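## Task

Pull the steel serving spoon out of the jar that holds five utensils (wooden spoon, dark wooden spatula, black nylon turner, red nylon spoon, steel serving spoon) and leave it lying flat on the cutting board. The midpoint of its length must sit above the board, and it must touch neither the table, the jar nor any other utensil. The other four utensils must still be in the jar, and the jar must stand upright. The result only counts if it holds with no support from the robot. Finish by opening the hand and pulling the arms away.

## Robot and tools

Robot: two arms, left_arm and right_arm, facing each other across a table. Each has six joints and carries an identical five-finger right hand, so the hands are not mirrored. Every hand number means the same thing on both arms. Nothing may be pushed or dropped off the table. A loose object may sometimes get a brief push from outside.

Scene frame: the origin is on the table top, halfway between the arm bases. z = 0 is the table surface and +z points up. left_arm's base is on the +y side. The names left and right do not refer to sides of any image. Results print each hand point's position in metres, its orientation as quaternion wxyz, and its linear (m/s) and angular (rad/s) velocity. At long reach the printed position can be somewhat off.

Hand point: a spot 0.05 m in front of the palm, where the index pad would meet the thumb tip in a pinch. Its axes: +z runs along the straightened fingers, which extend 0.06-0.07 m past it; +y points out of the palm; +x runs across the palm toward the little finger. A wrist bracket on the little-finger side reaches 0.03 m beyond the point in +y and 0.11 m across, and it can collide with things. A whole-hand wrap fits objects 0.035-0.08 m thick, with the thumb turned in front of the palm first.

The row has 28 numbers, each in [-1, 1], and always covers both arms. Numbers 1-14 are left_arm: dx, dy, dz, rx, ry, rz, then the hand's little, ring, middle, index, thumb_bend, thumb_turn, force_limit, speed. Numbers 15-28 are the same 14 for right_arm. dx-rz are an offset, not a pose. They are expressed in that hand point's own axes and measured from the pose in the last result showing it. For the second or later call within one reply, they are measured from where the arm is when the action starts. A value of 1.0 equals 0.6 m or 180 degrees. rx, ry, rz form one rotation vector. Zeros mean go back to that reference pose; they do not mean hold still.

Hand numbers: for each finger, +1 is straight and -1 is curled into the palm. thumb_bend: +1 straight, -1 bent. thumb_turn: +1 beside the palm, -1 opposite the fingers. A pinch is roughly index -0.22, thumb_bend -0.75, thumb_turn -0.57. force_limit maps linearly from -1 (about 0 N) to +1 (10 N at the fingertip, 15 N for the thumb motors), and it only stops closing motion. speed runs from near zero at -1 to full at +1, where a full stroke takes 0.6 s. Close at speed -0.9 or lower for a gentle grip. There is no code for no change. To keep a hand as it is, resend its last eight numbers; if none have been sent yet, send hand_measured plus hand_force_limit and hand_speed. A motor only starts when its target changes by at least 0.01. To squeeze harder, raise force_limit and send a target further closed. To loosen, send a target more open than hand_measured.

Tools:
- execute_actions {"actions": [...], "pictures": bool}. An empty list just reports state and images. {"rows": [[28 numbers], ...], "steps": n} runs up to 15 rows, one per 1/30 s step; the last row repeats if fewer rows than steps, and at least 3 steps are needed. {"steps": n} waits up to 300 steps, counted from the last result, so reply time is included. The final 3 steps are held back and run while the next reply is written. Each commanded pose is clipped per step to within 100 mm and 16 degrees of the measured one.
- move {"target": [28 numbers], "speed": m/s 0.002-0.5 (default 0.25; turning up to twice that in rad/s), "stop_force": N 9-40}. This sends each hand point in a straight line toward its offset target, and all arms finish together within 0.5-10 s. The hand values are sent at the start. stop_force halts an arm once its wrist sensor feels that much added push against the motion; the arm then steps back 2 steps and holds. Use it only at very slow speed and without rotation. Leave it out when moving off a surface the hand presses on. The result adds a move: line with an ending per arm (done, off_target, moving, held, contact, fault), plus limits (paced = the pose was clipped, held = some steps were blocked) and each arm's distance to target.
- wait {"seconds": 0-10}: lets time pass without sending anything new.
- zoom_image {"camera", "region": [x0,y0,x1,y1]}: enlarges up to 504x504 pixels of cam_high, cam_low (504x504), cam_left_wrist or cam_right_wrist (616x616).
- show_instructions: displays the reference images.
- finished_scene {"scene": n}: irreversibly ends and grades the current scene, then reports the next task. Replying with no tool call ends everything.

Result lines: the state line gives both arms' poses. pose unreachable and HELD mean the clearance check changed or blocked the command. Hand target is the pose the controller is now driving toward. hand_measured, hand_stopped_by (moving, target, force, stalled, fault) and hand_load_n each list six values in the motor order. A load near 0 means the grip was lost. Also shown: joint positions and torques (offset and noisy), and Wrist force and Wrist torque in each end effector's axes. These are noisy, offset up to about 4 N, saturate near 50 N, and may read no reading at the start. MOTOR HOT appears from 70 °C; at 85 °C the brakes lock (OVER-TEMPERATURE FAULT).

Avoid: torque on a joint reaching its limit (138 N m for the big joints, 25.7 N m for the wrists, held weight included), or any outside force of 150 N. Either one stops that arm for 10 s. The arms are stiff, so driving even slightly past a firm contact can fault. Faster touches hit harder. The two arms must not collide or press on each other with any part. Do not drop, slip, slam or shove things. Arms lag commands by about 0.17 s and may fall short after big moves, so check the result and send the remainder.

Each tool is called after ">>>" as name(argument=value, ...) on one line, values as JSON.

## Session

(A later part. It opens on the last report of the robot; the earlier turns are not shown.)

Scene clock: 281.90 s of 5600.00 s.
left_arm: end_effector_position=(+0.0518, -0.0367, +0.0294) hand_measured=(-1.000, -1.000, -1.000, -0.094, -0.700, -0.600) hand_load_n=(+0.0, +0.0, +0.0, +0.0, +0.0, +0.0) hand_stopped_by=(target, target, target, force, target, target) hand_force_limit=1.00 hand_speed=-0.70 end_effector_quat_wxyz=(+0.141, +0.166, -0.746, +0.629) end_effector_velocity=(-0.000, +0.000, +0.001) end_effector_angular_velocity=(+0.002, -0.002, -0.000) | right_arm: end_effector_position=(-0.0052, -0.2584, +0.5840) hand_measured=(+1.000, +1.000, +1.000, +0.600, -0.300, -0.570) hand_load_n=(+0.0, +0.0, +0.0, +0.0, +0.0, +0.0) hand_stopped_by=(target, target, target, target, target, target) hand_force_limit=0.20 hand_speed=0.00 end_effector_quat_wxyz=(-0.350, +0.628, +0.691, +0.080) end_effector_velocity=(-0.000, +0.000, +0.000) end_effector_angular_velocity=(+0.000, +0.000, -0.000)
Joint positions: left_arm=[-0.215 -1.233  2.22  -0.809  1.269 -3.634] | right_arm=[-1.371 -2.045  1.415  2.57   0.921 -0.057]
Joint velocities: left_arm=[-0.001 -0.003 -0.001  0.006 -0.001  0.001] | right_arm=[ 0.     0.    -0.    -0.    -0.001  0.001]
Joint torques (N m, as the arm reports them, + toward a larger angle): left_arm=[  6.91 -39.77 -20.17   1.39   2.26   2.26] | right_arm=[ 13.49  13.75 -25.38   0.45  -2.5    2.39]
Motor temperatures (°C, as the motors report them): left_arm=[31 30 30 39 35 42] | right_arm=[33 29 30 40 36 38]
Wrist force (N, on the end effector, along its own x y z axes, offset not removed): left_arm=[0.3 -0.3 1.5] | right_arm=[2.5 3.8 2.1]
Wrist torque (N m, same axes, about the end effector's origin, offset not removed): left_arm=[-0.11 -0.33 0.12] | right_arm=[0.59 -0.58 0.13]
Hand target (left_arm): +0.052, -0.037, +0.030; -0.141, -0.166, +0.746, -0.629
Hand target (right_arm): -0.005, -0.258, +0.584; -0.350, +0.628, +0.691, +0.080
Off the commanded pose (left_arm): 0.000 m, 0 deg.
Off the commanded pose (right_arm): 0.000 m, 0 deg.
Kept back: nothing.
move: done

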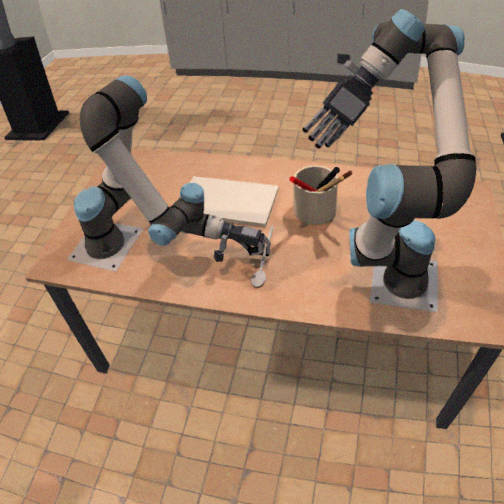

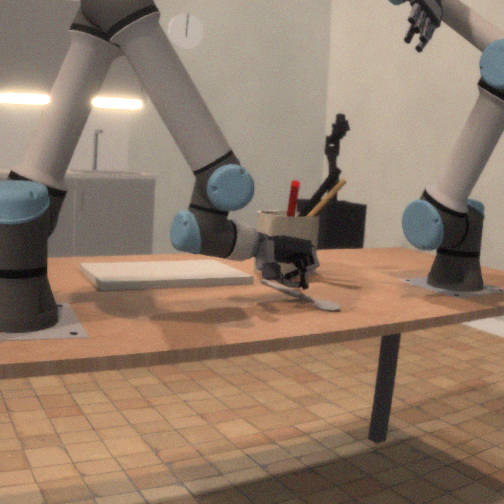

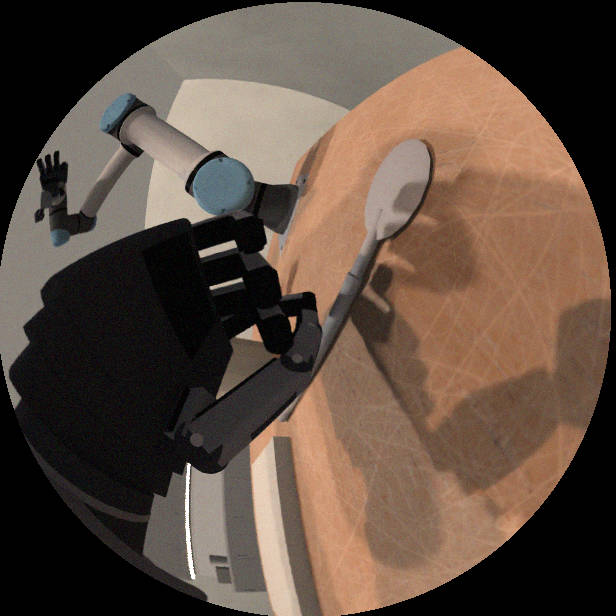

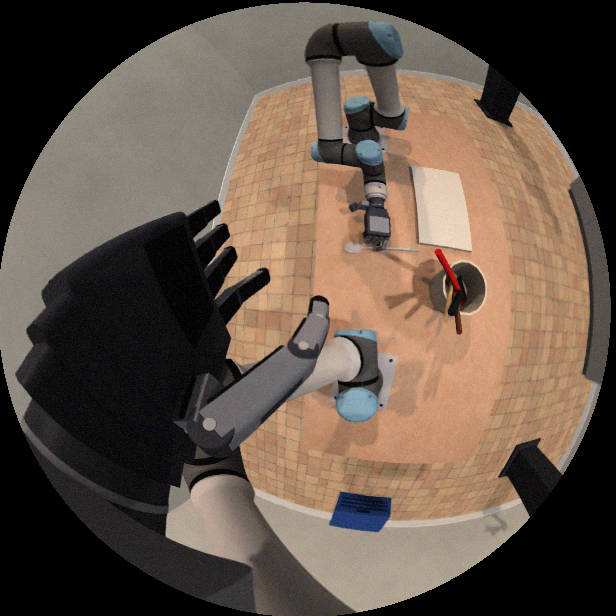

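>>> move(target=[-0.0115,0.0245,0.0047,0,0,0,-1,-1,-1,0.3,-0.7,-0.6,1,-0.3,0,0,0,0,0,0,1,1,1,0.6,-0.3,-0.57,0.2,0], speed=0.01)

>>> execute_actions(actions=[{"rows":[[0,0,0,0,0,0,-1,-1,-1,-0.8,-0.7,-0.6,1,-0.6,0,0,0,0,0,0,1,1,1,0.6,-0.3,-0.57,0.2,0]],"steps":15}])

>>> wait(seconds=1)

>>> move(target=[0.0014,-0.003,-0.0006,0,0,0,-1,-1,-1,-0.8,-0.7,-0.6,1,-0.6,0,0,0,0,0,0,1,1,1,0.6,-0.3,-0.57,0.2,0], speed=0.003)

>>> execute_actions(actions=[{"rows":[[0,0,0,0,0,0,-1,-1,-1,-0.9,-0.85,-0.6,1,-0.8,0,0,0,0,0,0,1,1,1,0.6,-0.3,-0.57,0.2,0]],"steps":15}])

>>> wait(seconds=0.7)

>>> zoom_image(camera="cam_left_wrist", region=[220,200,460,440])

Scene clock: 284.03 s of 5600.00 s.
left_arm: end_effector_position=(+0.0518, -0.0367, +0.0132) hand_measured=(-1.000, -1.000, -1.000, +0.300, -0.700, -0.600) hand_load_n=(+0.0, +0.0, +0.0, +0.0, +0.0, +0.0) hand_stopped_by=(target, target, target, target, target, target) hand_force_limit=1.00 hand_speed=-0.30 end_effector_quat_wxyz=(+0.141, +0.166, -0.746, +0.629) end_effector_velocity=(+0.001, -0.000, -0.003) end_effector_angular_velocity=(-0.001, -0.002, +0.002) | right_arm: end_effector_position=(-0.0052, -0.2584, +0.5840) hand_measured=(+1.000, +1.000, +1.000, +0.600, -0.300, -0.570) hand_load_n=(+0.0, +0.0, +0.0, +0.0, +0.0, +0.0) hand_stopped_by=(target, target, target, target, target, target) hand_force_limit=0.20 hand_speed=0.00 end_effector_quat_wxyz=(-0.350, +0.628, +0.691, +0.080) end_effector_velocity=(-0.000, +0.000, +0.000) end_effector_angular_velocity=(+0.001, -0.001, +0.001)
Joint positions: left_arm=[-0.215 -1.193  2.228 -0.857  1.269 -3.634] | right_arm=[-1.371 -2.045  1.415  2.57   0.921 -0.057]
Joint velocities: left_arm=[ 0.001  0.009  0.001 -0.01  -0.001  0.002] | right_arm=[ 0.    -0.001 -0.    -0.    -0.001 -0.001]
Joint torques (N m, as the arm reports them, + toward a larger angle): left_arm=[ -7.21 -18.75  -4.98  -3.37  -1.77  -0.41] | right_arm=[ 12.57  13.81 -24.55   0.55  -2.78   2.21]
Motor temperatures (°C, as the motors report them): left_arm=[31 30 30 39 35 42] | right_arm=[33 29 30 40 36 38]
Wrist force (N, on the end effector, along its own x y z axes, offset not removed): left_arm=[1.0 -1.5 -0.1] | right_arm=[2.1 3.4 1.9]
Wrist torque (N m, same axes, about the end effector's origin, offset not removed): left_arm=[-0.14 -0.32 0.12] | right_arm=[0.53 -0.59 0.14]
Hand target (left_arm): +0.052, -0.037, +0.013; -0.141, -0.166, +0.746, -0.629
Hand target (right_arm): -0.005, -0.258, +0.584; -0.350, +0.628, +0.691, +0.080
Off the commanded pose (left_arm): 0.000 m, 0 deg.
Off the commanded pose (right_arm): 0.000 m, 0 deg.
Kept back: nothing.
move: done

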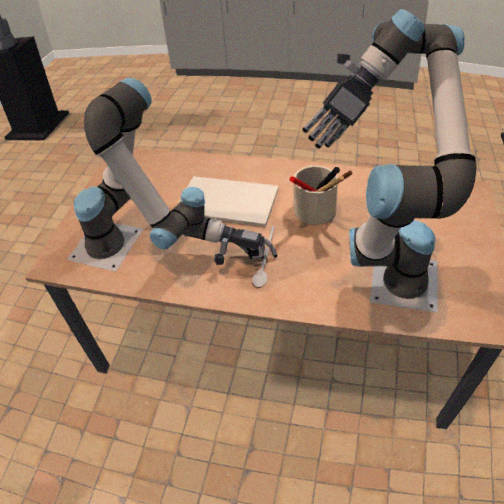

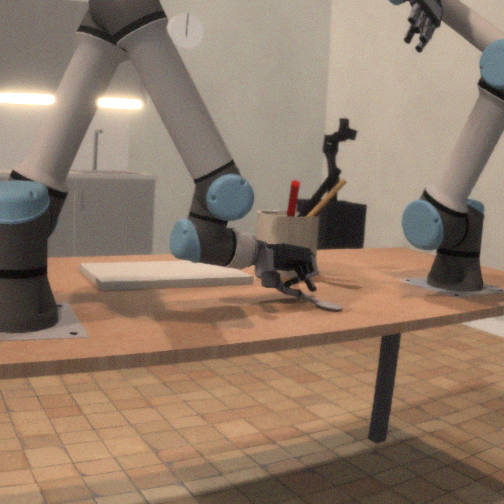

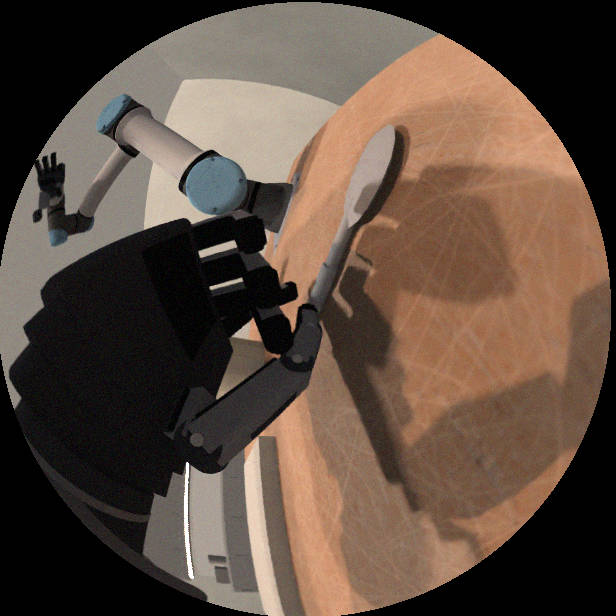

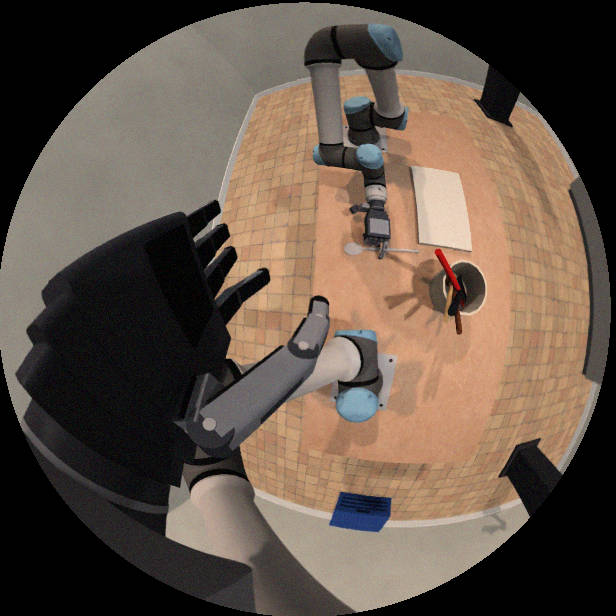

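Scene clock: 284.43 s of 5600.00 s.
left_arm: end_effector_position=(+0.0517, -0.0367, +0.0132) hand_measured=(-1.000, -1.000, -1.000, +0.102, -0.700, -0.600) hand_load_n=(+0.0, +0.0, +0.0, +0.0, +0.0, +0.0) hand_stopped_by=(target, target, target, moving, target, target) hand_force_limit=1.00 hand_speed=-0.60 end_effector_quat_wxyz=(+0.141, +0.166, -0.746, +0.629) end_effector_velocity=(+0.001, +0.001, -0.001) end_effector_angular_velocity=(+0.003, -0.003, +0.001) | right_arm: end_effector_position=(-0.0052, -0.2584, +0.5840) hand_measured=(+1.000, +1.000, +1.000, +0.600, -0.300, -0.570) hand_load_n=(+0.0, +0.0, +0.0, +0.0, +0.0, +0.0) hand_stopped_by=(target, target, target, target, target, target) hand_force_limit=0.20 hand_speed=0.00 end_effector_quat_wxyz=(-0.350, +0.628, +0.691, +0.080) end_effector_velocity=(-0.001, +0.000, +0.000) end_effector_angular_velocity=(+0.001, -0.001, +0.001)
Joint positions: left_arm=[-0.215 -1.193  2.228 -0.858  1.269 -3.634] | right_arm=[-1.371 -2.045  1.415  2.57   0.921 -0.057]
Joint velocities: left_arm=[ 0.001  0.001  0.     0.002 -0.     0.002] | right_arm=[ 0.001 -0.001 -0.    -0.    -0.001  0.   ]
Joint torques (N m, as the arm reports them, + toward a larger angle): left_arm=[ -7.68 -40.94 -14.13   1.52  -2.09  -0.69] | right_arm=[ 13.41  15.16 -25.26   0.45  -2.67   2.21]
Motor temperatures (°C, as the motors report them): left_arm=[31 30 30 39 35 42] | right_arm=[33 29 30 40 36 38]
Wrist force (N, on the end effector, along its own x y z axes, offset not removed): left_arm=[0.2 -0.3 0.0] | right_arm=[0.8 1.1 2.4]
Wrist torque (N m, same axes, about the end effector's origin, offset not removed): left_arm=[0.09 -0.28 0.13] | right_arm=[0.14 -0.35 0.04]
Steps of this call (steps 1 to 12: the first 12 steps of this action). Readings (end_effector_position | what the end effector reports):
1: left_arm (+0.0518, -0.0367, +0.0132) | right_arm (-0.0052, -0.2584, +0.5840) | left_arm hand_measured=(-1.000, -1.000, -1.000, +0.300, -0.700, -0.600) hand_load_n=(+0.0, +0.0, +0.0, +0.0, +0.0, +0.0) hand_stopped_by=(target, target, target, moving, target, target) hand_force_limit=1.00 hand_speed=-0.60 | right_arm hand_measured=(+1.000, +1.000, +1.000, +0.600, -0.300, -0.570) hand_load_n=(+0.0, +0.0, +0.0, +0.0, +0.0, +0.0) hand_stopped_by=(target, target, target, target, target, target) hand_force_limit=0.20 hand_speed=0.00
2: left_arm (+0.0518, -0.0367, +0.0131) | right_arm (-0.0052, -0.2584, +0.5840) | left_arm hand_measured=(-1.000, -1.000, -1.000, +0.300, -0.700, -0.600) hand_load_n=(+0.0, +0.0, +0.0, +0.0, +0.0, +0.0) hand_stopped_by=(target, target, target, moving, target, target) hand_force_limit=1.00 hand_speed=-0.60 | right_arm hand_measured=(+1.000, +1.000, +1.000, +0.600, -0.300, -0.570) hand_load_n=(+0.0, +0.0, +0.0, +0.0, +0.0, +0.0) hand_stopped_by=(target, target, target, target, target, target) hand_force_limit=0.20 hand_speed=0.00
4: left_arm (+0.0518, -0.0367, +0.0131) | right_arm (-0.0052, -0.2584, +0.5840) | left_arm hand_measured=(-1.000, -1.000, -1.000, +0.280, -0.700, -0.600) hand_load_n=(+0.0, +0.0, +0.0, +0.0, +0.0, +0.0) hand_stopped_by=(target, target, target, moving, target, target) hand_force_limit=1.00 hand_speed=-0.60 | right_arm hand_measured=(+1.000, +1.000, +1.000, +0.600, -0.300, -0.570) hand_load_n=(+0.0, +0.0, +0.0, +0.0, +0.0, +0.0) hand_stopped_by=(target, target, target, target, target, target) hand_force_limit=0.20 hand_speed=0.00
8: left_arm (+0.0518, -0.0367, +0.0131) | right_arm (-0.0052, -0.2584, +0.5840) | left_arm hand_measured=(-1.000, -1.000, -1.000, +0.190, -0.700, -0.600) hand_load_n=(+0.0, +0.0, +0.0, +0.0, +0.0, +0.0) hand_stopped_by=(target, target, target, moving, target, target) hand_force_limit=1.00 hand_speed=-0.60 | right_arm hand_measured=(+1.000, +1.000, +1.000, +0.600, -0.300, -0.570) hand_load_n=(+0.0, +0.0, +0.0, +0.0, +0.0, +0.0) hand_stopped_by=(target, target, target, target, target, target) hand_force_limit=0.20 hand_speed=0.00
12: the state above

Scene clock: 285.53 s of 5600.00 s.
left_arm: end_effector_position=(+0.0518, -0.0367, +0.0133) hand_measured=(-1.000, -1.000, -1.000, -0.110, -0.698, -0.600) hand_load_n=(+0.0, +0.0, +0.0, +11.5, +2.0, -1.0) hand_stopped_by=(target, target, target, force, target, target) hand_force_limit=1.00 hand_speed=-0.60 end_effector_quat_wxyz=(+0.141, +0.166, -0.746, +0.629) end_effector_velocity=(-0.000, +0.000, -0.000) end_effector_angular_velocity=(+0.001, +0.001, +0.000) | right_arm: end_effector_position=(-0.0052, -0.2584, +0.5840) hand_measured=(+1.000, +1.000, +1.000, +0.600, -0.300, -0.570) hand_load_n=(+0.0, +0.0, +0.0, +0.0, +0.0, +0.0) hand_stopped_by=(target, target, target, target, target, target) hand_force_limit=0.20 hand_speed=0.00 end_effector_quat_wxyz=(-0.350, +0.628, +0.691, +0.080) end_effector_velocity=(+0.000, +0.000, +0.000) end_effector_angular_velocity=(-0.000, +0.000, -0.002)
Joint positions: left_arm=[-0.215 -1.193  2.228 -0.857  1.269 -3.634] | right_arm=[-1.371 -2.045  1.415  2.57   0.921 -0.057]
Joint velocities: left_arm=[-0.     0.001 -0.     0.    -0.    -0.001] | right_arm=[-0.001  0.    -0.     0.    -0.     0.001]
Joint torques (N m, as the arm reports them, + toward a larger angle): left_arm=[ -7.47 -33.57 -16.88   2.31  -1.79  -0.57] | right_arm=[ 12.75  15.53 -24.92   0.41  -2.79   1.99]
Motor temperatures (°C, as the motors report them): left_arm=[31 30 30 39 35 42] | right_arm=[33 29 30 40 36 38]
Wrist force (N, on the end effector, along its own x y z axes, offset not removed): left_arm=[1.2 -4.7 0.6] | right_arm=[0.8 1.8 1.8]
Wrist torque (N m, same axes, about the end effector's origin, offset not removed): left_arm=[-0.02 -0.15 0.08] | right_arm=[0.37 -0.34 0.07]
Hand target (left_arm): +0.052, -0.037, +0.013; -0.141, -0.166, +0.746, -0.629
Hand target (right_arm): -0.005, -0.258, +0.584; -0.350, +0.628, +0.691, +0.080
Off the commanded pose (left_arm): 0.000 m, 0 deg.
Off the commanded pose (right_arm): 0.000 m, 0 deg.
Kept back: nothing.
Steps of this call (steps 1 to 3: the last 3 steps of your previous action; steps 4 to 33: nothing new was sent). Readings (end_effector_position | what the end effector reports):
1: left_arm (+0.0518, -0.0367, +0.0132) | right_arm (-0.0052, -0.2584, +0.5840) | left_arm hand_measured=(-1.000, -1.000, -1.000, +0.080, -0.700, -0.600) hand_load_n=(+0.0, +0.0, +0.0, +0.0, +0.0, +0.0) hand_stopped_by=(target, target, target, moving, target, target) hand_force_limit=1.00 hand_speed=-0.60 | right_arm hand_measured=(+1.000, +1.000, +1.000, +0.600, -0.300, -0.570) hand_load_n=(+0.0, +0.0, +0.0, +0.0, +0.0, +0.0) hand_stopped_by=(target, target, target, target, target, target) hand_force_limit=0.20 hand_speed=0.00
2: left_arm (+0.0518, -0.0367, +0.0132) | right_arm (-0.0052, -0.2584, +0.5840) | left_arm hand_measured=(-1.000, -1.000, -1.000, +0.058, -0.700, -0.600) hand_load_n=(+0.0, +0.0, +0.0, +0.0, +0.0, +0.0) hand_stopped_by=(target, target, target, moving, target, target) hand_force_limit=1.00 hand_speed=-0.60 | right_arm hand_measured=(+1.000, +1.000, +1.000, +0.600, -0.300, -0.570) hand_load_n=(+0.0, +0.0, +0.0, +0.0, +0.0, +0.0) hand_stopped_by=(target, target, target, target, target, target) hand_force_limit=0.20 hand_speed=0.00
4: left_arm (+0.0518, -0.0367, +0.0132) | right_arm (-0.0052, -0.2584, +0.5840) | left_arm hand_measured=(-1.000, -1.000, -1.000, +0.014, -0.700, -0.600) hand_load_n=(+0.0, +0.0, +0.0, +0.0, +0.0, +0.0) hand_stopped_by=(target, target, target, moving, target, target) hand_force_limit=1.00 hand_speed=-0.60 | right_arm hand_measured=(+1.000, +1.000, +1.000, +0.600, -0.300, -0.570) hand_load_n=(+0.0, +0.0, +0.0, +0.0, +0.0, +0.0) hand_stopped_by=(target, target, target, target, target, target) hand_force_limit=0.20 hand_speed=0.00
8: left_arm (+0.0518, -0.0367, +0.0133) | right_arm (-0.0052, -0.2584, +0.5840) | left_arm hand_measured=(-1.000, -1.000, -1.000, -0.076, -0.700, -0.600) hand_load_n=(+0.0, +0.0, +0.0, +1.0, +0.5, +0.0) hand_stopped_by=(target, target, target, moving, target, target) hand_force_limit=1.00 hand_speed=-0.60 | right_arm hand_measured=(+1.000, +1.000, +1.000, +0.600, -0.300, -0.570) hand_load_n=(+0.0, +0.0, +0.0, +0.0, +0.0, +0.0) hand_stopped_by=(target, target, target, target, target, target) hand_force_limit=0.20 hand_speed=0.00
33: the state above

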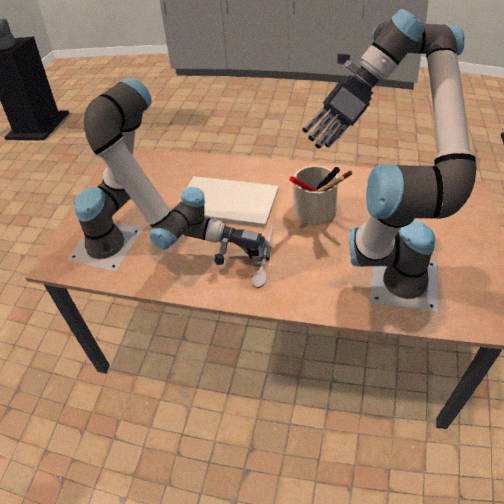

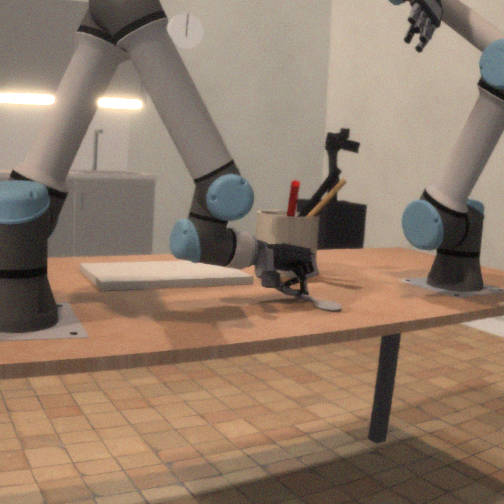

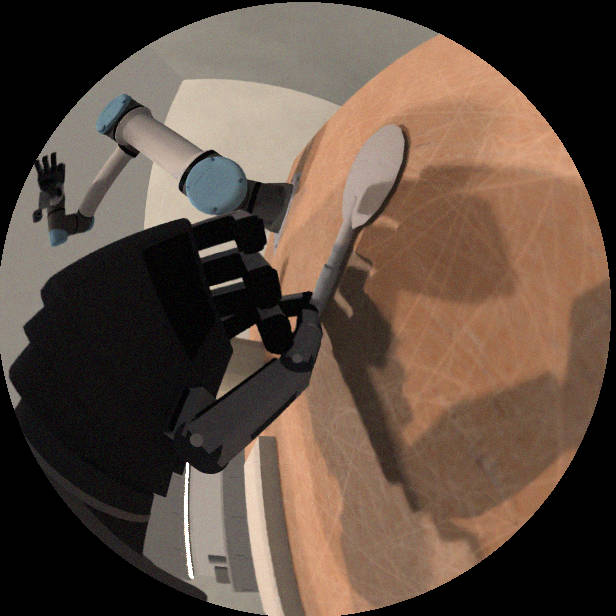

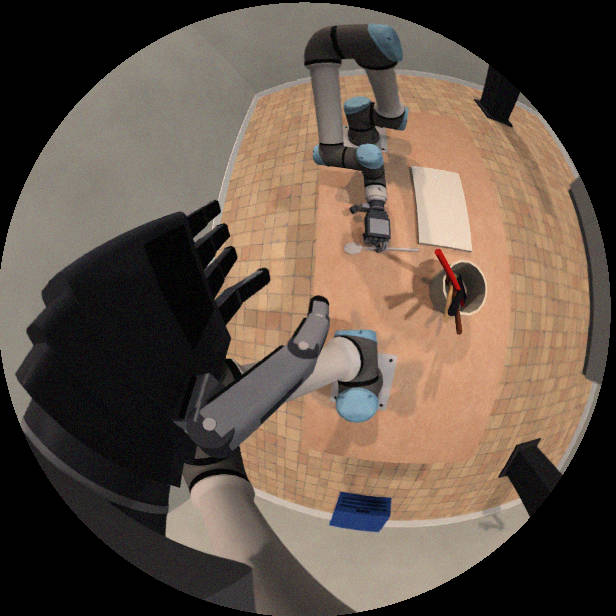

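Scene clock: 286.67 s of 5600.00 s.
left_arm: end_effector_position=(+0.0518, -0.0367, +0.0152) hand_measured=(-1.000, -1.000, -1.000, -0.110, -0.698, -0.600) hand_load_n=(+0.0, +0.0, +0.0, +10.5, +3.0, -1.0) hand_stopped_by=(target, target, target, force, target, target) hand_force_limit=1.00 hand_speed=-0.60 end_effector_quat_wxyz=(+0.141, +0.166, -0.746, +0.629) end_effector_velocity=(+0.001, +0.000, +0.000) end_effector_angular_velocity=(+0.001, -0.000, +0.000) | right_arm: end_effector_position=(-0.0052, -0.2584, +0.5840) hand_measured=(+1.000, +1.000, +1.000, +0.600, -0.300, -0.570) hand_load_n=(+0.0, +0.0, +0.0, +0.0, +0.0, +0.0) hand_stopped_by=(target, target, target, target, target, target) hand_force_limit=0.20 hand_speed=0.00 end_effector_quat_wxyz=(-0.350, +0.628, +0.691, +0.080) end_effector_velocity=(+0.000, +0.000, +0.000) end_effector_angular_velocity=(+0.000, +0.000, -0.000)
Joint positions: left_arm=[-0.215 -1.198  2.227 -0.852  1.269 -3.634] | right_arm=[-1.371 -2.045  1.415  2.57   0.921 -0.057]
Joint velocities: left_arm=[ 0.001 -0.002 -0.     0.004  0.001 -0.   ] | right_arm=[ 0.     0.     0.    -0.    -0.001 -0.   ]
Joint torques (N m, as the arm reports them, + toward a larger angle): left_arm=[ -5.83 -42.05 -20.8    0.91  -1.5   -0.41] | right_arm=[ 13.34  14.52 -25.2    0.5   -2.57   2.21]
Motor temperatures (°C, as the motors report them): left_arm=[31 30 30 39 35 42] | right_arm=[33 29 30 40 36 38]
Wrist force (N, on the end effector, along its own x y z axes, offset not removed): left_arm=[-0.6 -0.3 0.9] | right_arm=[-0.4 1.4 1.2]
Wrist torque (N m, same axes, about the end effector's origin, offset not removed): left_arm=[-0.26 -0.24 0.05] | right_arm=[0.26 -0.03 -0.12]
Hand target (left_arm): +0.052, -0.037, +0.015; -0.141, -0.166, +0.746, -0.629
Hand target (right_arm): -0.005, -0.258, +0.584; -0.350, +0.628, +0.691, +0.080
Off the commanded pose (left_arm): 0.000 m, 0 deg.
Off the commanded pose (right_arm): 0.000 m, 0 deg.
Kept back: nothing.
move: done

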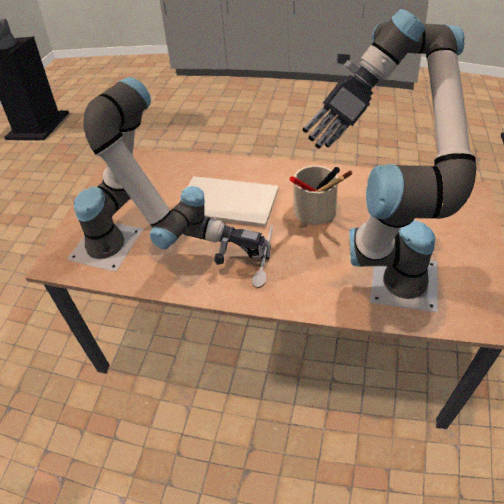

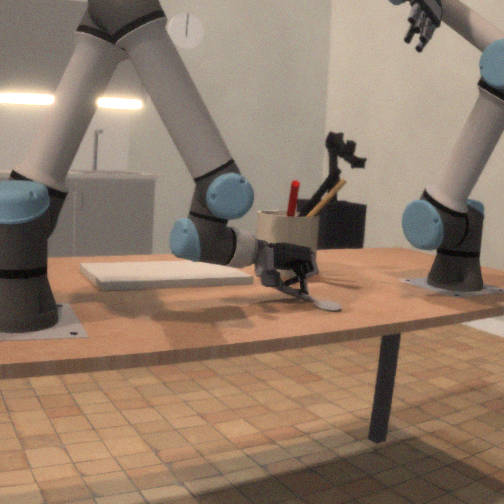

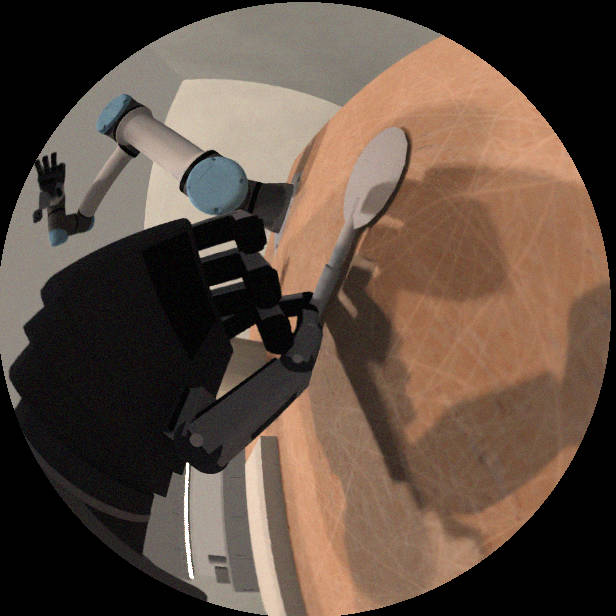

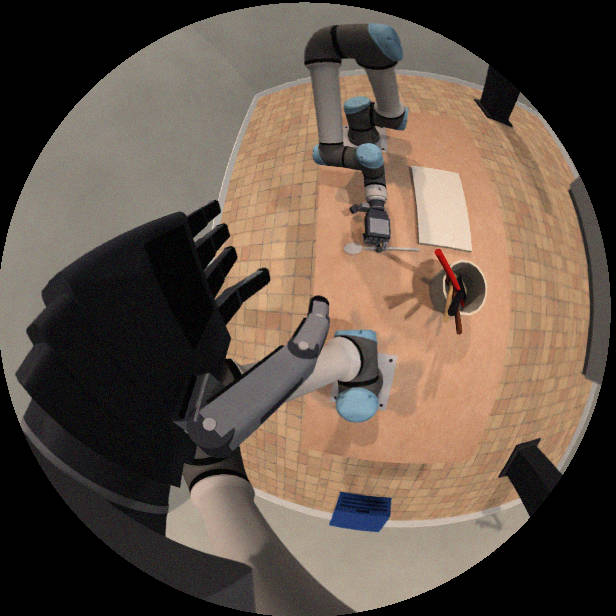

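Scene clock: 287.07 s of 5600.00 s.
left_arm: end_effector_position=(+0.0518, -0.0367, +0.0152) hand_measured=(-1.000, -1.000, -1.000, -0.110, -0.762, -0.600) hand_load_n=(+0.0, +0.0, +0.0, +0.0, +0.0, +0.0) hand_stopped_by=(target, target, target, force, moving, target) hand_force_limit=1.00 hand_speed=-0.80 end_effector_quat_wxyz=(+0.141, +0.166, -0.746, +0.629) end_effector_velocity=(-0.001, -0.000, +0.001) end_effector_angular_velocity=(-0.002, -0.000, -0.002) | right_arm: end_effector_position=(-0.0052, -0.2584, +0.5840) hand_measured=(+1.000, +1.000, +1.000, +0.600, -0.300, -0.570) hand_load_n=(+0.0, +0.0, +0.0, +0.0, +0.0, +0.0) hand_stopped_by=(target, target, target, target, target, target) hand_force_limit=0.20 hand_speed=0.00 end_effector_quat_wxyz=(-0.350, +0.628, +0.691, +0.080) end_effector_velocity=(-0.000, -0.000, -0.000) end_effector_angular_velocity=(-0.000, +0.000, +0.002)
Joint positions: left_arm=[-0.215 -1.198  2.227 -0.851  1.269 -3.634] | right_arm=[-1.371 -2.045  1.415  2.57   0.921 -0.057]
Joint velocities: left_arm=[-0.001 -0.001 -0.    -0.001  0.001  0.001] | right_arm=[ 0.001  0.     0.    -0.     0.    -0.001]
Joint torques (N m, as the arm reports them, + toward a larger angle): left_arm=[ -5.64 -30.49 -17.4   -0.43  -1.46  -0.35] | right_arm=[ 13.23  15.19 -25.39   0.29  -2.56   2.3 ]
Motor temperatures (°C, as the motors report them): left_arm=[31 30 30 39 35 42] | right_arm=[33 29 30 40 36 38]
Wrist force (N, on the end effector, along its own x y z axes, offset not removed): left_arm=[-0.7 0.0 1.4] | right_arm=[0.4 3.2 2.4]
Wrist torque (N m, same axes, about the end effector's origin, offset not removed): left_arm=[0.01 -0.15 0.06] | right_arm=[0.56 -0.35 0.09]
Steps of this call (steps 1 to 12: the first 12 steps of this action). Readings (end_effector_position | what the end effector reports):
1: left_arm (+0.0518, -0.0367, +0.0152) | right_arm (-0.0052, -0.2584, +0.5840) | left_arm hand_measured=(-1.000, -1.000, -1.000, -0.110, -0.698, -0.600) hand_load_n=(+0.0, +0.0, +0.0, +10.5, +3.0, -1.0) hand_stopped_by=(target, target, target, force, moving, target) hand_force_limit=1.00 hand_speed=-0.80 | right_arm hand_measured=(+1.000, +1.000, +1.000, +0.600, -0.300, -0.570) hand_load_n=(+0.0, +0.0, +0.0, +0.0, +0.0, +0.0) hand_stopped_by=(target, target, target, target, target, target) hand_force_limit=0.20 hand_speed=0.00
2: left_arm (+0.0518, -0.0367, +0.0152) | right_arm (-0.0052, -0.2584, +0.5840) | left_arm hand_measured=(-1.000, -1.000, -1.000, -0.110, -0.698, -0.600) hand_load_n=(+0.0, +0.0, +0.0, +10.5, +3.0, -1.0) hand_stopped_by=(target, target, target, force, moving, target) hand_force_limit=1.00 hand_speed=-0.80 | right_arm hand_measured=(+1.000, +1.000, +1.000, +0.600, -0.300, -0.570) hand_load_n=(+0.0, +0.0, +0.0, +0.0, +0.0, +0.0) hand_stopped_by=(target, target, target, target, target, target) hand_force_limit=0.20 hand_speed=0.00
4: left_arm (+0.0518, -0.0367, +0.0152) | right_arm (-0.0052, -0.2584, +0.5840) | left_arm hand_measured=(-1.000, -1.000, -1.000, -0.110, -0.702, -0.600) hand_load_n=(+0.0, +0.0, +0.0, +10.5, +3.5, -1.0) hand_stopped_by=(target, target, target, force, moving, target) hand_force_limit=1.00 hand_speed=-0.80 | right_arm hand_measured=(+1.000, +1.000, +1.000, +0.600, -0.300, -0.570) hand_load_n=(+0.0, +0.0, +0.0, +0.0, +0.0, +0.0) hand_stopped_by=(target, target, target, target, target, target) hand_force_limit=0.20 hand_speed=0.00
8: left_arm (+0.0518, -0.0367, +0.0152) | right_arm (-0.0052, -0.2584, +0.5840) | left_arm hand_measured=(-1.000, -1.000, -1.000, -0.110, -0.734, -0.600) hand_load_n=(+0.0, +0.0, +0.0, +1.0, +0.0, +0.0) hand_stopped_by=(target, target, target, force, moving, target) hand_force_limit=1.00 hand_speed=-0.80 | right_arm hand_measured=(+1.000, +1.000, +1.000, +0.600, -0.300, -0.570) hand_load_n=(+0.0, +0.0, +0.0, +0.0, +0.0, +0.0) hand_stopped_by=(target, target, target, target, target, target) hand_force_limit=0.20 hand_speed=0.00
12: the state above

Scene clock: 287.87 s of 5600.00 s.
left_arm: end_effector_position=(+0.0518, -0.0367, +0.0152) hand_measured=(-1.000, -1.000, -1.000, -0.110, -0.850, -0.600) hand_load_n=(+0.0, +0.0, +0.0, +0.0, +0.0, +0.0) hand_stopped_by=(target, target, target, force, target, target) hand_force_limit=1.00 hand_speed=-0.80 end_effector_quat_wxyz=(+0.141, +0.166, -0.746, +0.629) end_effector_velocity=(-0.000, -0.000, +0.001) end_effector_angular_velocity=(-0.001, +0.001, -0.000) | right_arm: end_effector_position=(-0.0052, -0.2584, +0.5840) hand_measured=(+1.000, +1.000, +1.000, +0.600, -0.300, -0.570) hand_load_n=(+0.0, +0.0, +0.0, +0.0, +0.0, +0.0) hand_stopped_by=(target, target, target, target, target, target) hand_force_limit=0.20 hand_speed=0.00 end_effector_quat_wxyz=(-0.350, +0.628, +0.691, +0.080) end_effector_velocity=(-0.000, +0.000, +0.000) end_effector_angular_velocity=(+0.000, +0.000, +0.002)
Joint positions: left_arm=[-0.215 -1.198  2.227 -0.851  1.269 -3.634] | right_arm=[-1.371 -2.045  1.415  2.57   0.921 -0.057]
Joint velocities: left_arm=[ 0.    -0.001 -0.     0.     0.001 -0.   ] | right_arm=[ 0.001  0.     0.    -0.    -0.    -0.   ]
Joint torques (N m, as the arm reports them, + toward a larger angle): left_arm=[ -5.97 -18.96  -9.33  -3.54  -1.37  -0.36] | right_arm=[ 13.65  15.07 -24.77   0.35  -2.74   2.03]
Motor temperatures (°C, as the motors report them): left_arm=[31 30 30 39 35 42] | right_arm=[33 29 30 40 36 38]
Wrist force (N, on the end effector, along its own x y z axes, offset not removed): left_arm=[-0.6 -1.5 -0.6] | right_arm=[0.5 3.2 1.8]
Wrist torque (N m, same axes, about the end effector's origin, offset not removed): left_arm=[-0.14 -0.17 -0.02] | right_arm=[0.59 -0.34 0.12]
Hand target (left_arm): +0.052, -0.037, +0.015; -0.141, -0.166, +0.746, -0.629
Hand target (right_arm): -0.005, -0.258, +0.584; -0.350, +0.628, +0.691, +0.080
Off the commanded pose (left_arm): 0.000 m, 0 deg.
Off the commanded pose (right_arm): 0.000 m, 0 deg.
Kept back: nothing.
Steps of this call (steps 1 to 3: the last 3 steps of your previous action; steps 4 to 24: nothing new was sent). Readings (end_effector_position | what the end effector reports):
1: left_arm (+0.0518, -0.0367, +0.0152) | right_arm (-0.0052, -0.2584, +0.5840) | left_arm hand_measured=(-1.000, -1.000, -1.000, -0.110, -0.770, -0.600) hand_load_n=(+0.0, +0.0, +0.0, +0.0, +0.0, +0.0) hand_stopped_by=(target, target, target, force, moving, target) hand_force_limit=1.00 hand_speed=-0.80 | right_arm hand_measured=(+1.000, +1.000, +1.000, +0.600, -0.300, -0.570) hand_load_n=(+0.0, +0.0, +0.0, +0.0, +0.0, +0.0) hand_stopped_by=(target, target, target, target, target, target) hand_force_limit=0.20 hand_speed=0.00
2: left_arm (+0.0518, -0.0367, +0.0152) | right_arm (-0.0052, -0.2584, +0.5840) | left_arm hand_measured=(-1.000, -1.000, -1.000, -0.110, -0.776, -0.600) hand_load_n=(+0.0, +0.0, +0.0, +0.0, +0.0, +0.0) hand_stopped_by=(target, target, target, force, moving, target) hand_force_limit=1.00 hand_speed=-0.80 | right_arm hand_measured=(+1.000, +1.000, +1.000, +0.600, -0.300, -0.570) hand_load_n=(+0.0, +0.0, +0.0, +0.0, +0.0, +0.0) hand_stopped_by=(target, target, target, target, target, target) hand_force_limit=0.20 hand_speed=0.00
4: left_arm (+0.0518, -0.0367, +0.0152) | right_arm (-0.0052, -0.2584, +0.5840) | left_arm hand_measured=(-1.000, -1.000, -1.000, -0.110, -0.790, -0.600) hand_load_n=(+0.0, +0.0, +0.0, +0.0, +0.0, +0.0) hand_stopped_by=(target, target, target, force, moving, target) hand_force_limit=1.00 hand_speed=-0.80 | right_arm hand_measured=(+1.000, +1.000, +1.000, +0.600, -0.300, -0.570) hand_load_n=(+0.0, +0.0, +0.0, +0.0, +0.0, +0.0) hand_stopped_by=(target, target, target, target, target, target) hand_force_limit=0.20 hand_speed=0.00
8: left_arm (+0.0518, -0.0367, +0.0152) | right_arm (-0.0052, -0.2584, +0.5840) | left_arm hand_measured=(-1.000, -1.000, -1.000, -0.110, -0.818, -0.600) hand_load_n=(+0.0, +0.0, +0.0, +0.0, +0.0, +0.0) hand_stopped_by=(target, target, target, force, moving, target) hand_force_limit=1.00 hand_speed=-0.80 | right_arm hand_measured=(+1.000, +1.000, +1.000, +0.600, -0.300, -0.570) hand_load_n=(+0.0, +0.0, +0.0, +0.0, +0.0, +0.0) hand_stopped_by=(target, target, target, target, target, target) hand_force_limit=0.20 hand_speed=0.00
24: the state above

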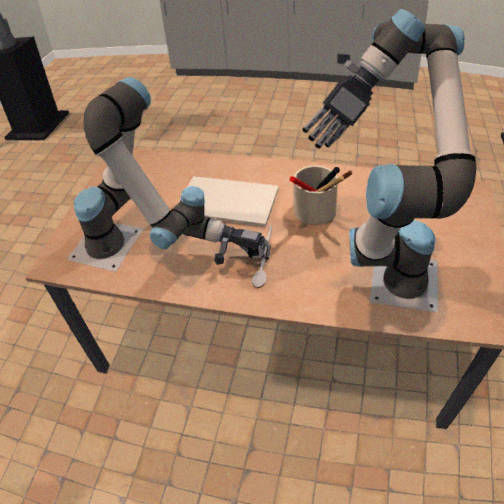

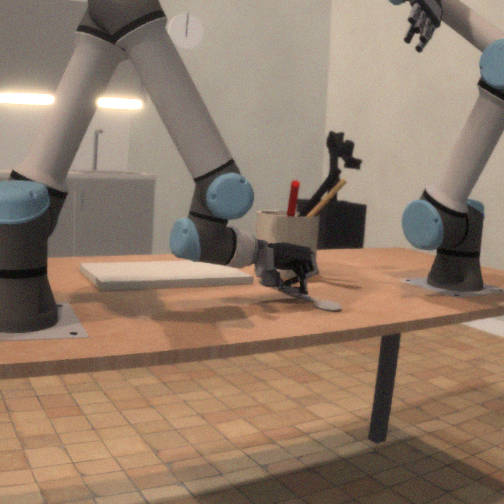

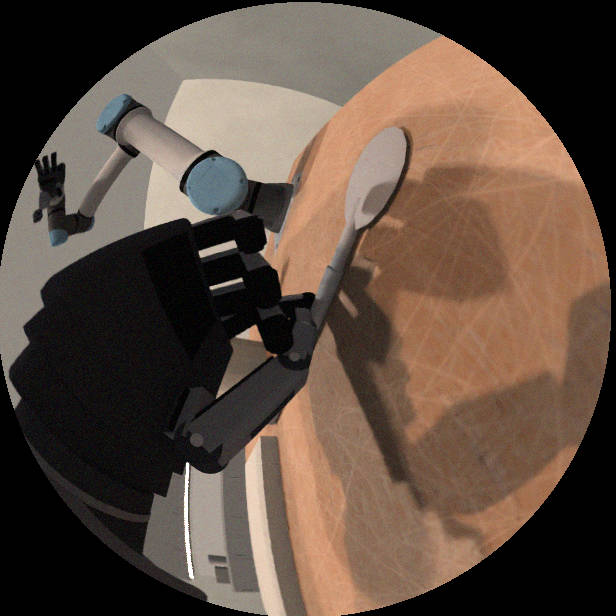

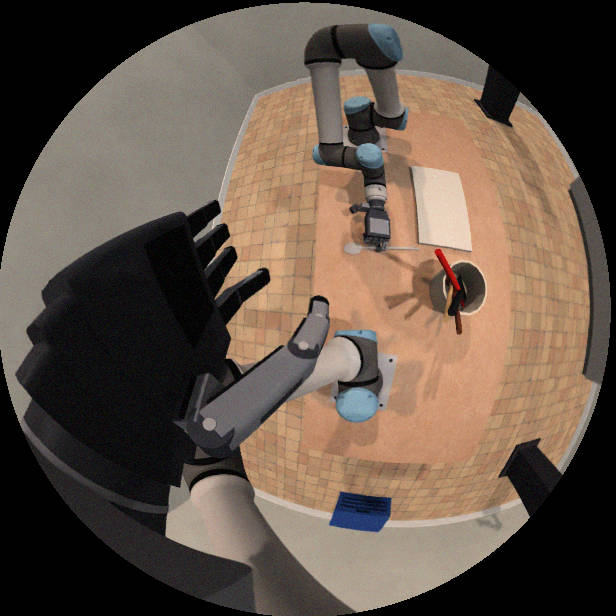

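Region (220, 200, 460, 440) of cam_left_wrist's 616x616 image, scaled by 2.100, with more detail than that image has.

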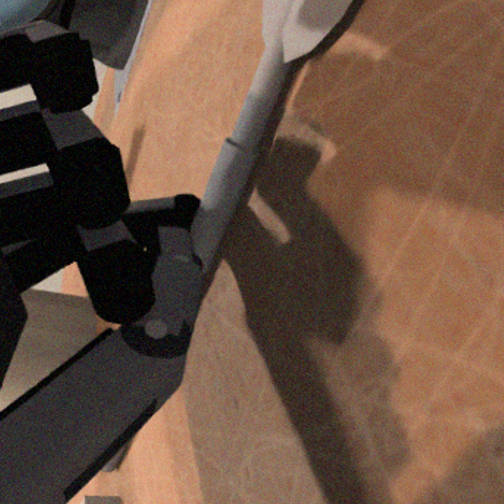

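>>> move(target=[0.052,0.0095,-0.0075,0,0,0,-1,-1,-1,0.3,-0.7,-0.6,1,-0.3,0,0,0,0,0,0,1,1,1,0.6,-0.3,-0.57,0.2,0], speed=0.002)

>>> zoom_image(camera="cam_left_wrist", region=[220,200,460,440])

Scene clock: 298.30 s of 5600.00 s.
left_arm: end_effector_position=(+0.0327, -0.0347, +0.0206) hand_measured=(-1.000, -1.000, -1.000, +0.300, -0.704, -0.600) hand_load_n=(+0.0, +0.0, +0.0, +0.0, +0.0, +0.0) hand_stopped_by=(target, target, target, target, target, target) hand_force_limit=1.00 hand_speed=-0.30 end_effector_quat_wxyz=(+0.141, +0.166, -0.746, +0.629) end_effector_velocity=(-0.001, -0.000, +0.000) end_effector_angular_velocity=(-0.000, +0.002, -0.001) | right_arm: end_effector_position=(-0.0052, -0.2584, +0.5840) hand_measured=(+1.000, +1.000, +1.000, +0.600, -0.300, -0.570) hand_load_n=(+0.0, +0.0, +0.0, +0.0, +0.0, +0.0) hand_stopped_by=(target, target, target, target, target, target) hand_force_limit=0.20 hand_speed=0.00 end_effector_quat_wxyz=(-0.350, +0.628, +0.691, +0.080) end_effector_velocity=(-0.000, +0.000, +0.000) end_effector_angular_velocity=(+0.001, +0.000, -0.000)
Joint positions: left_arm=[-0.271 -1.215  2.231 -0.835  1.215 -3.645] | right_arm=[-1.371 -2.045  1.415  2.57   0.921 -0.057]
Joint velocities: left_arm=[-0.002 -0.001 -0.     0.001 -0.001 -0.002] | right_arm=[ 0.001 -0.    -0.     0.    -0.001  0.001]
Joint torques (N m, as the arm reports them, + toward a larger angle): left_arm=[ -7.78 -40.43  -6.06   1.57  -2.23  -2.2 ] | right_arm=[ 12.93  14.68 -24.48   0.55  -2.62   2.17]
Motor temperatures (°C, as the motors report them): left_arm=[31 30 30 39 35 42] | right_arm=[33 29 30 40 36 38]
Wrist force (N, on the end effector, along its own x y z axes, offset not removed): left_arm=[-0.2 -0.6 1.8] | right_arm=[1.4 3.7 2.2]
Wrist torque (N m, same axes, about the end effector's origin, offset not removed): left_arm=[-0.11 -0.26 -0.01] | right_arm=[0.57 -0.36 0.14]
Hand target (left_arm): +0.033, -0.035, +0.021; -0.141, -0.166, +0.746, -0.629
Hand target (right_arm): -0.005, -0.258, +0.584; -0.350, +0.628, +0.691, +0.080
Off the commanded pose (left_arm): 0.012 m, 0 deg.
Off the commanded pose (right_arm): 0.000 m, 0 deg.
Kept back: nothing.
move: off_target (left_arm; path cut at 10 s)

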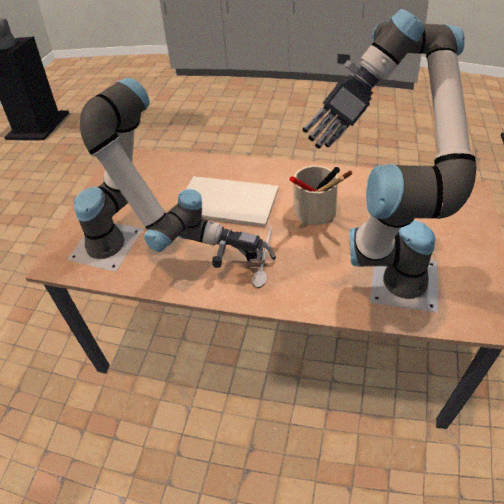

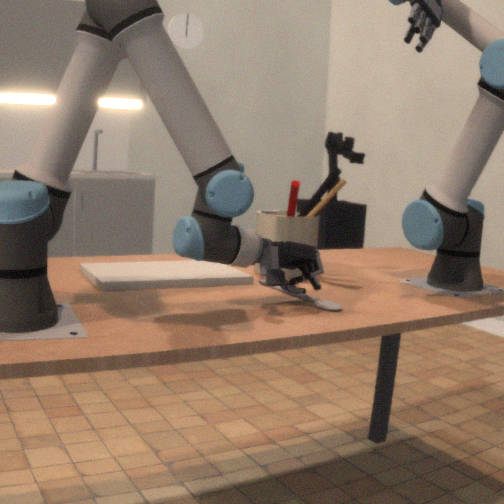

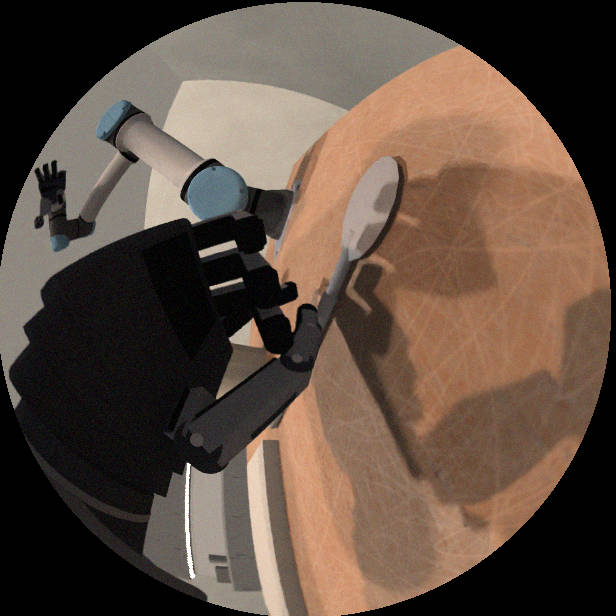

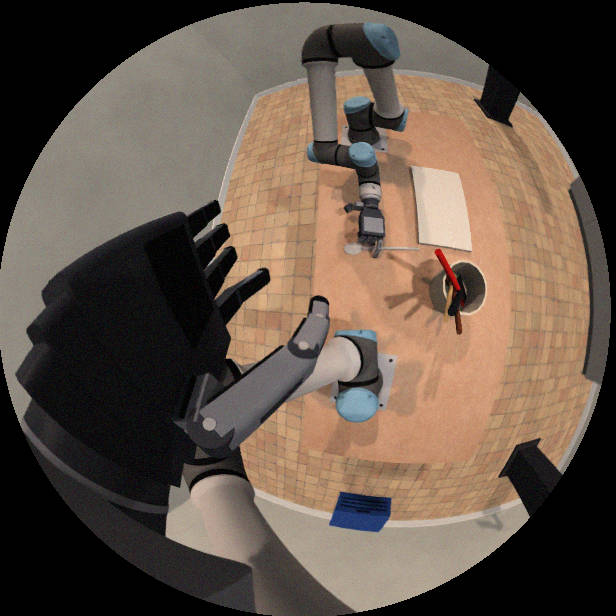

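Region (220, 200, 460, 440) of cam_left_wrist's 616x616 image, scaled by 2.100, with more detail than that image has.

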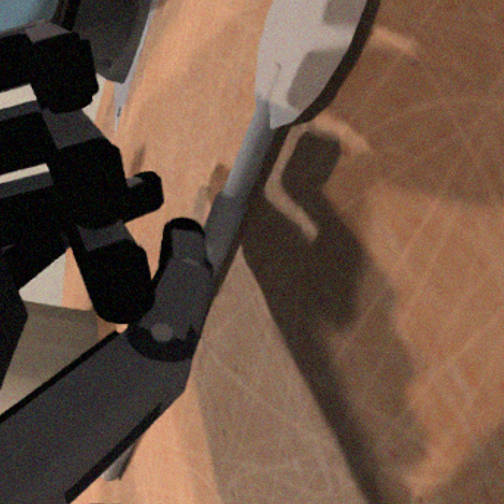

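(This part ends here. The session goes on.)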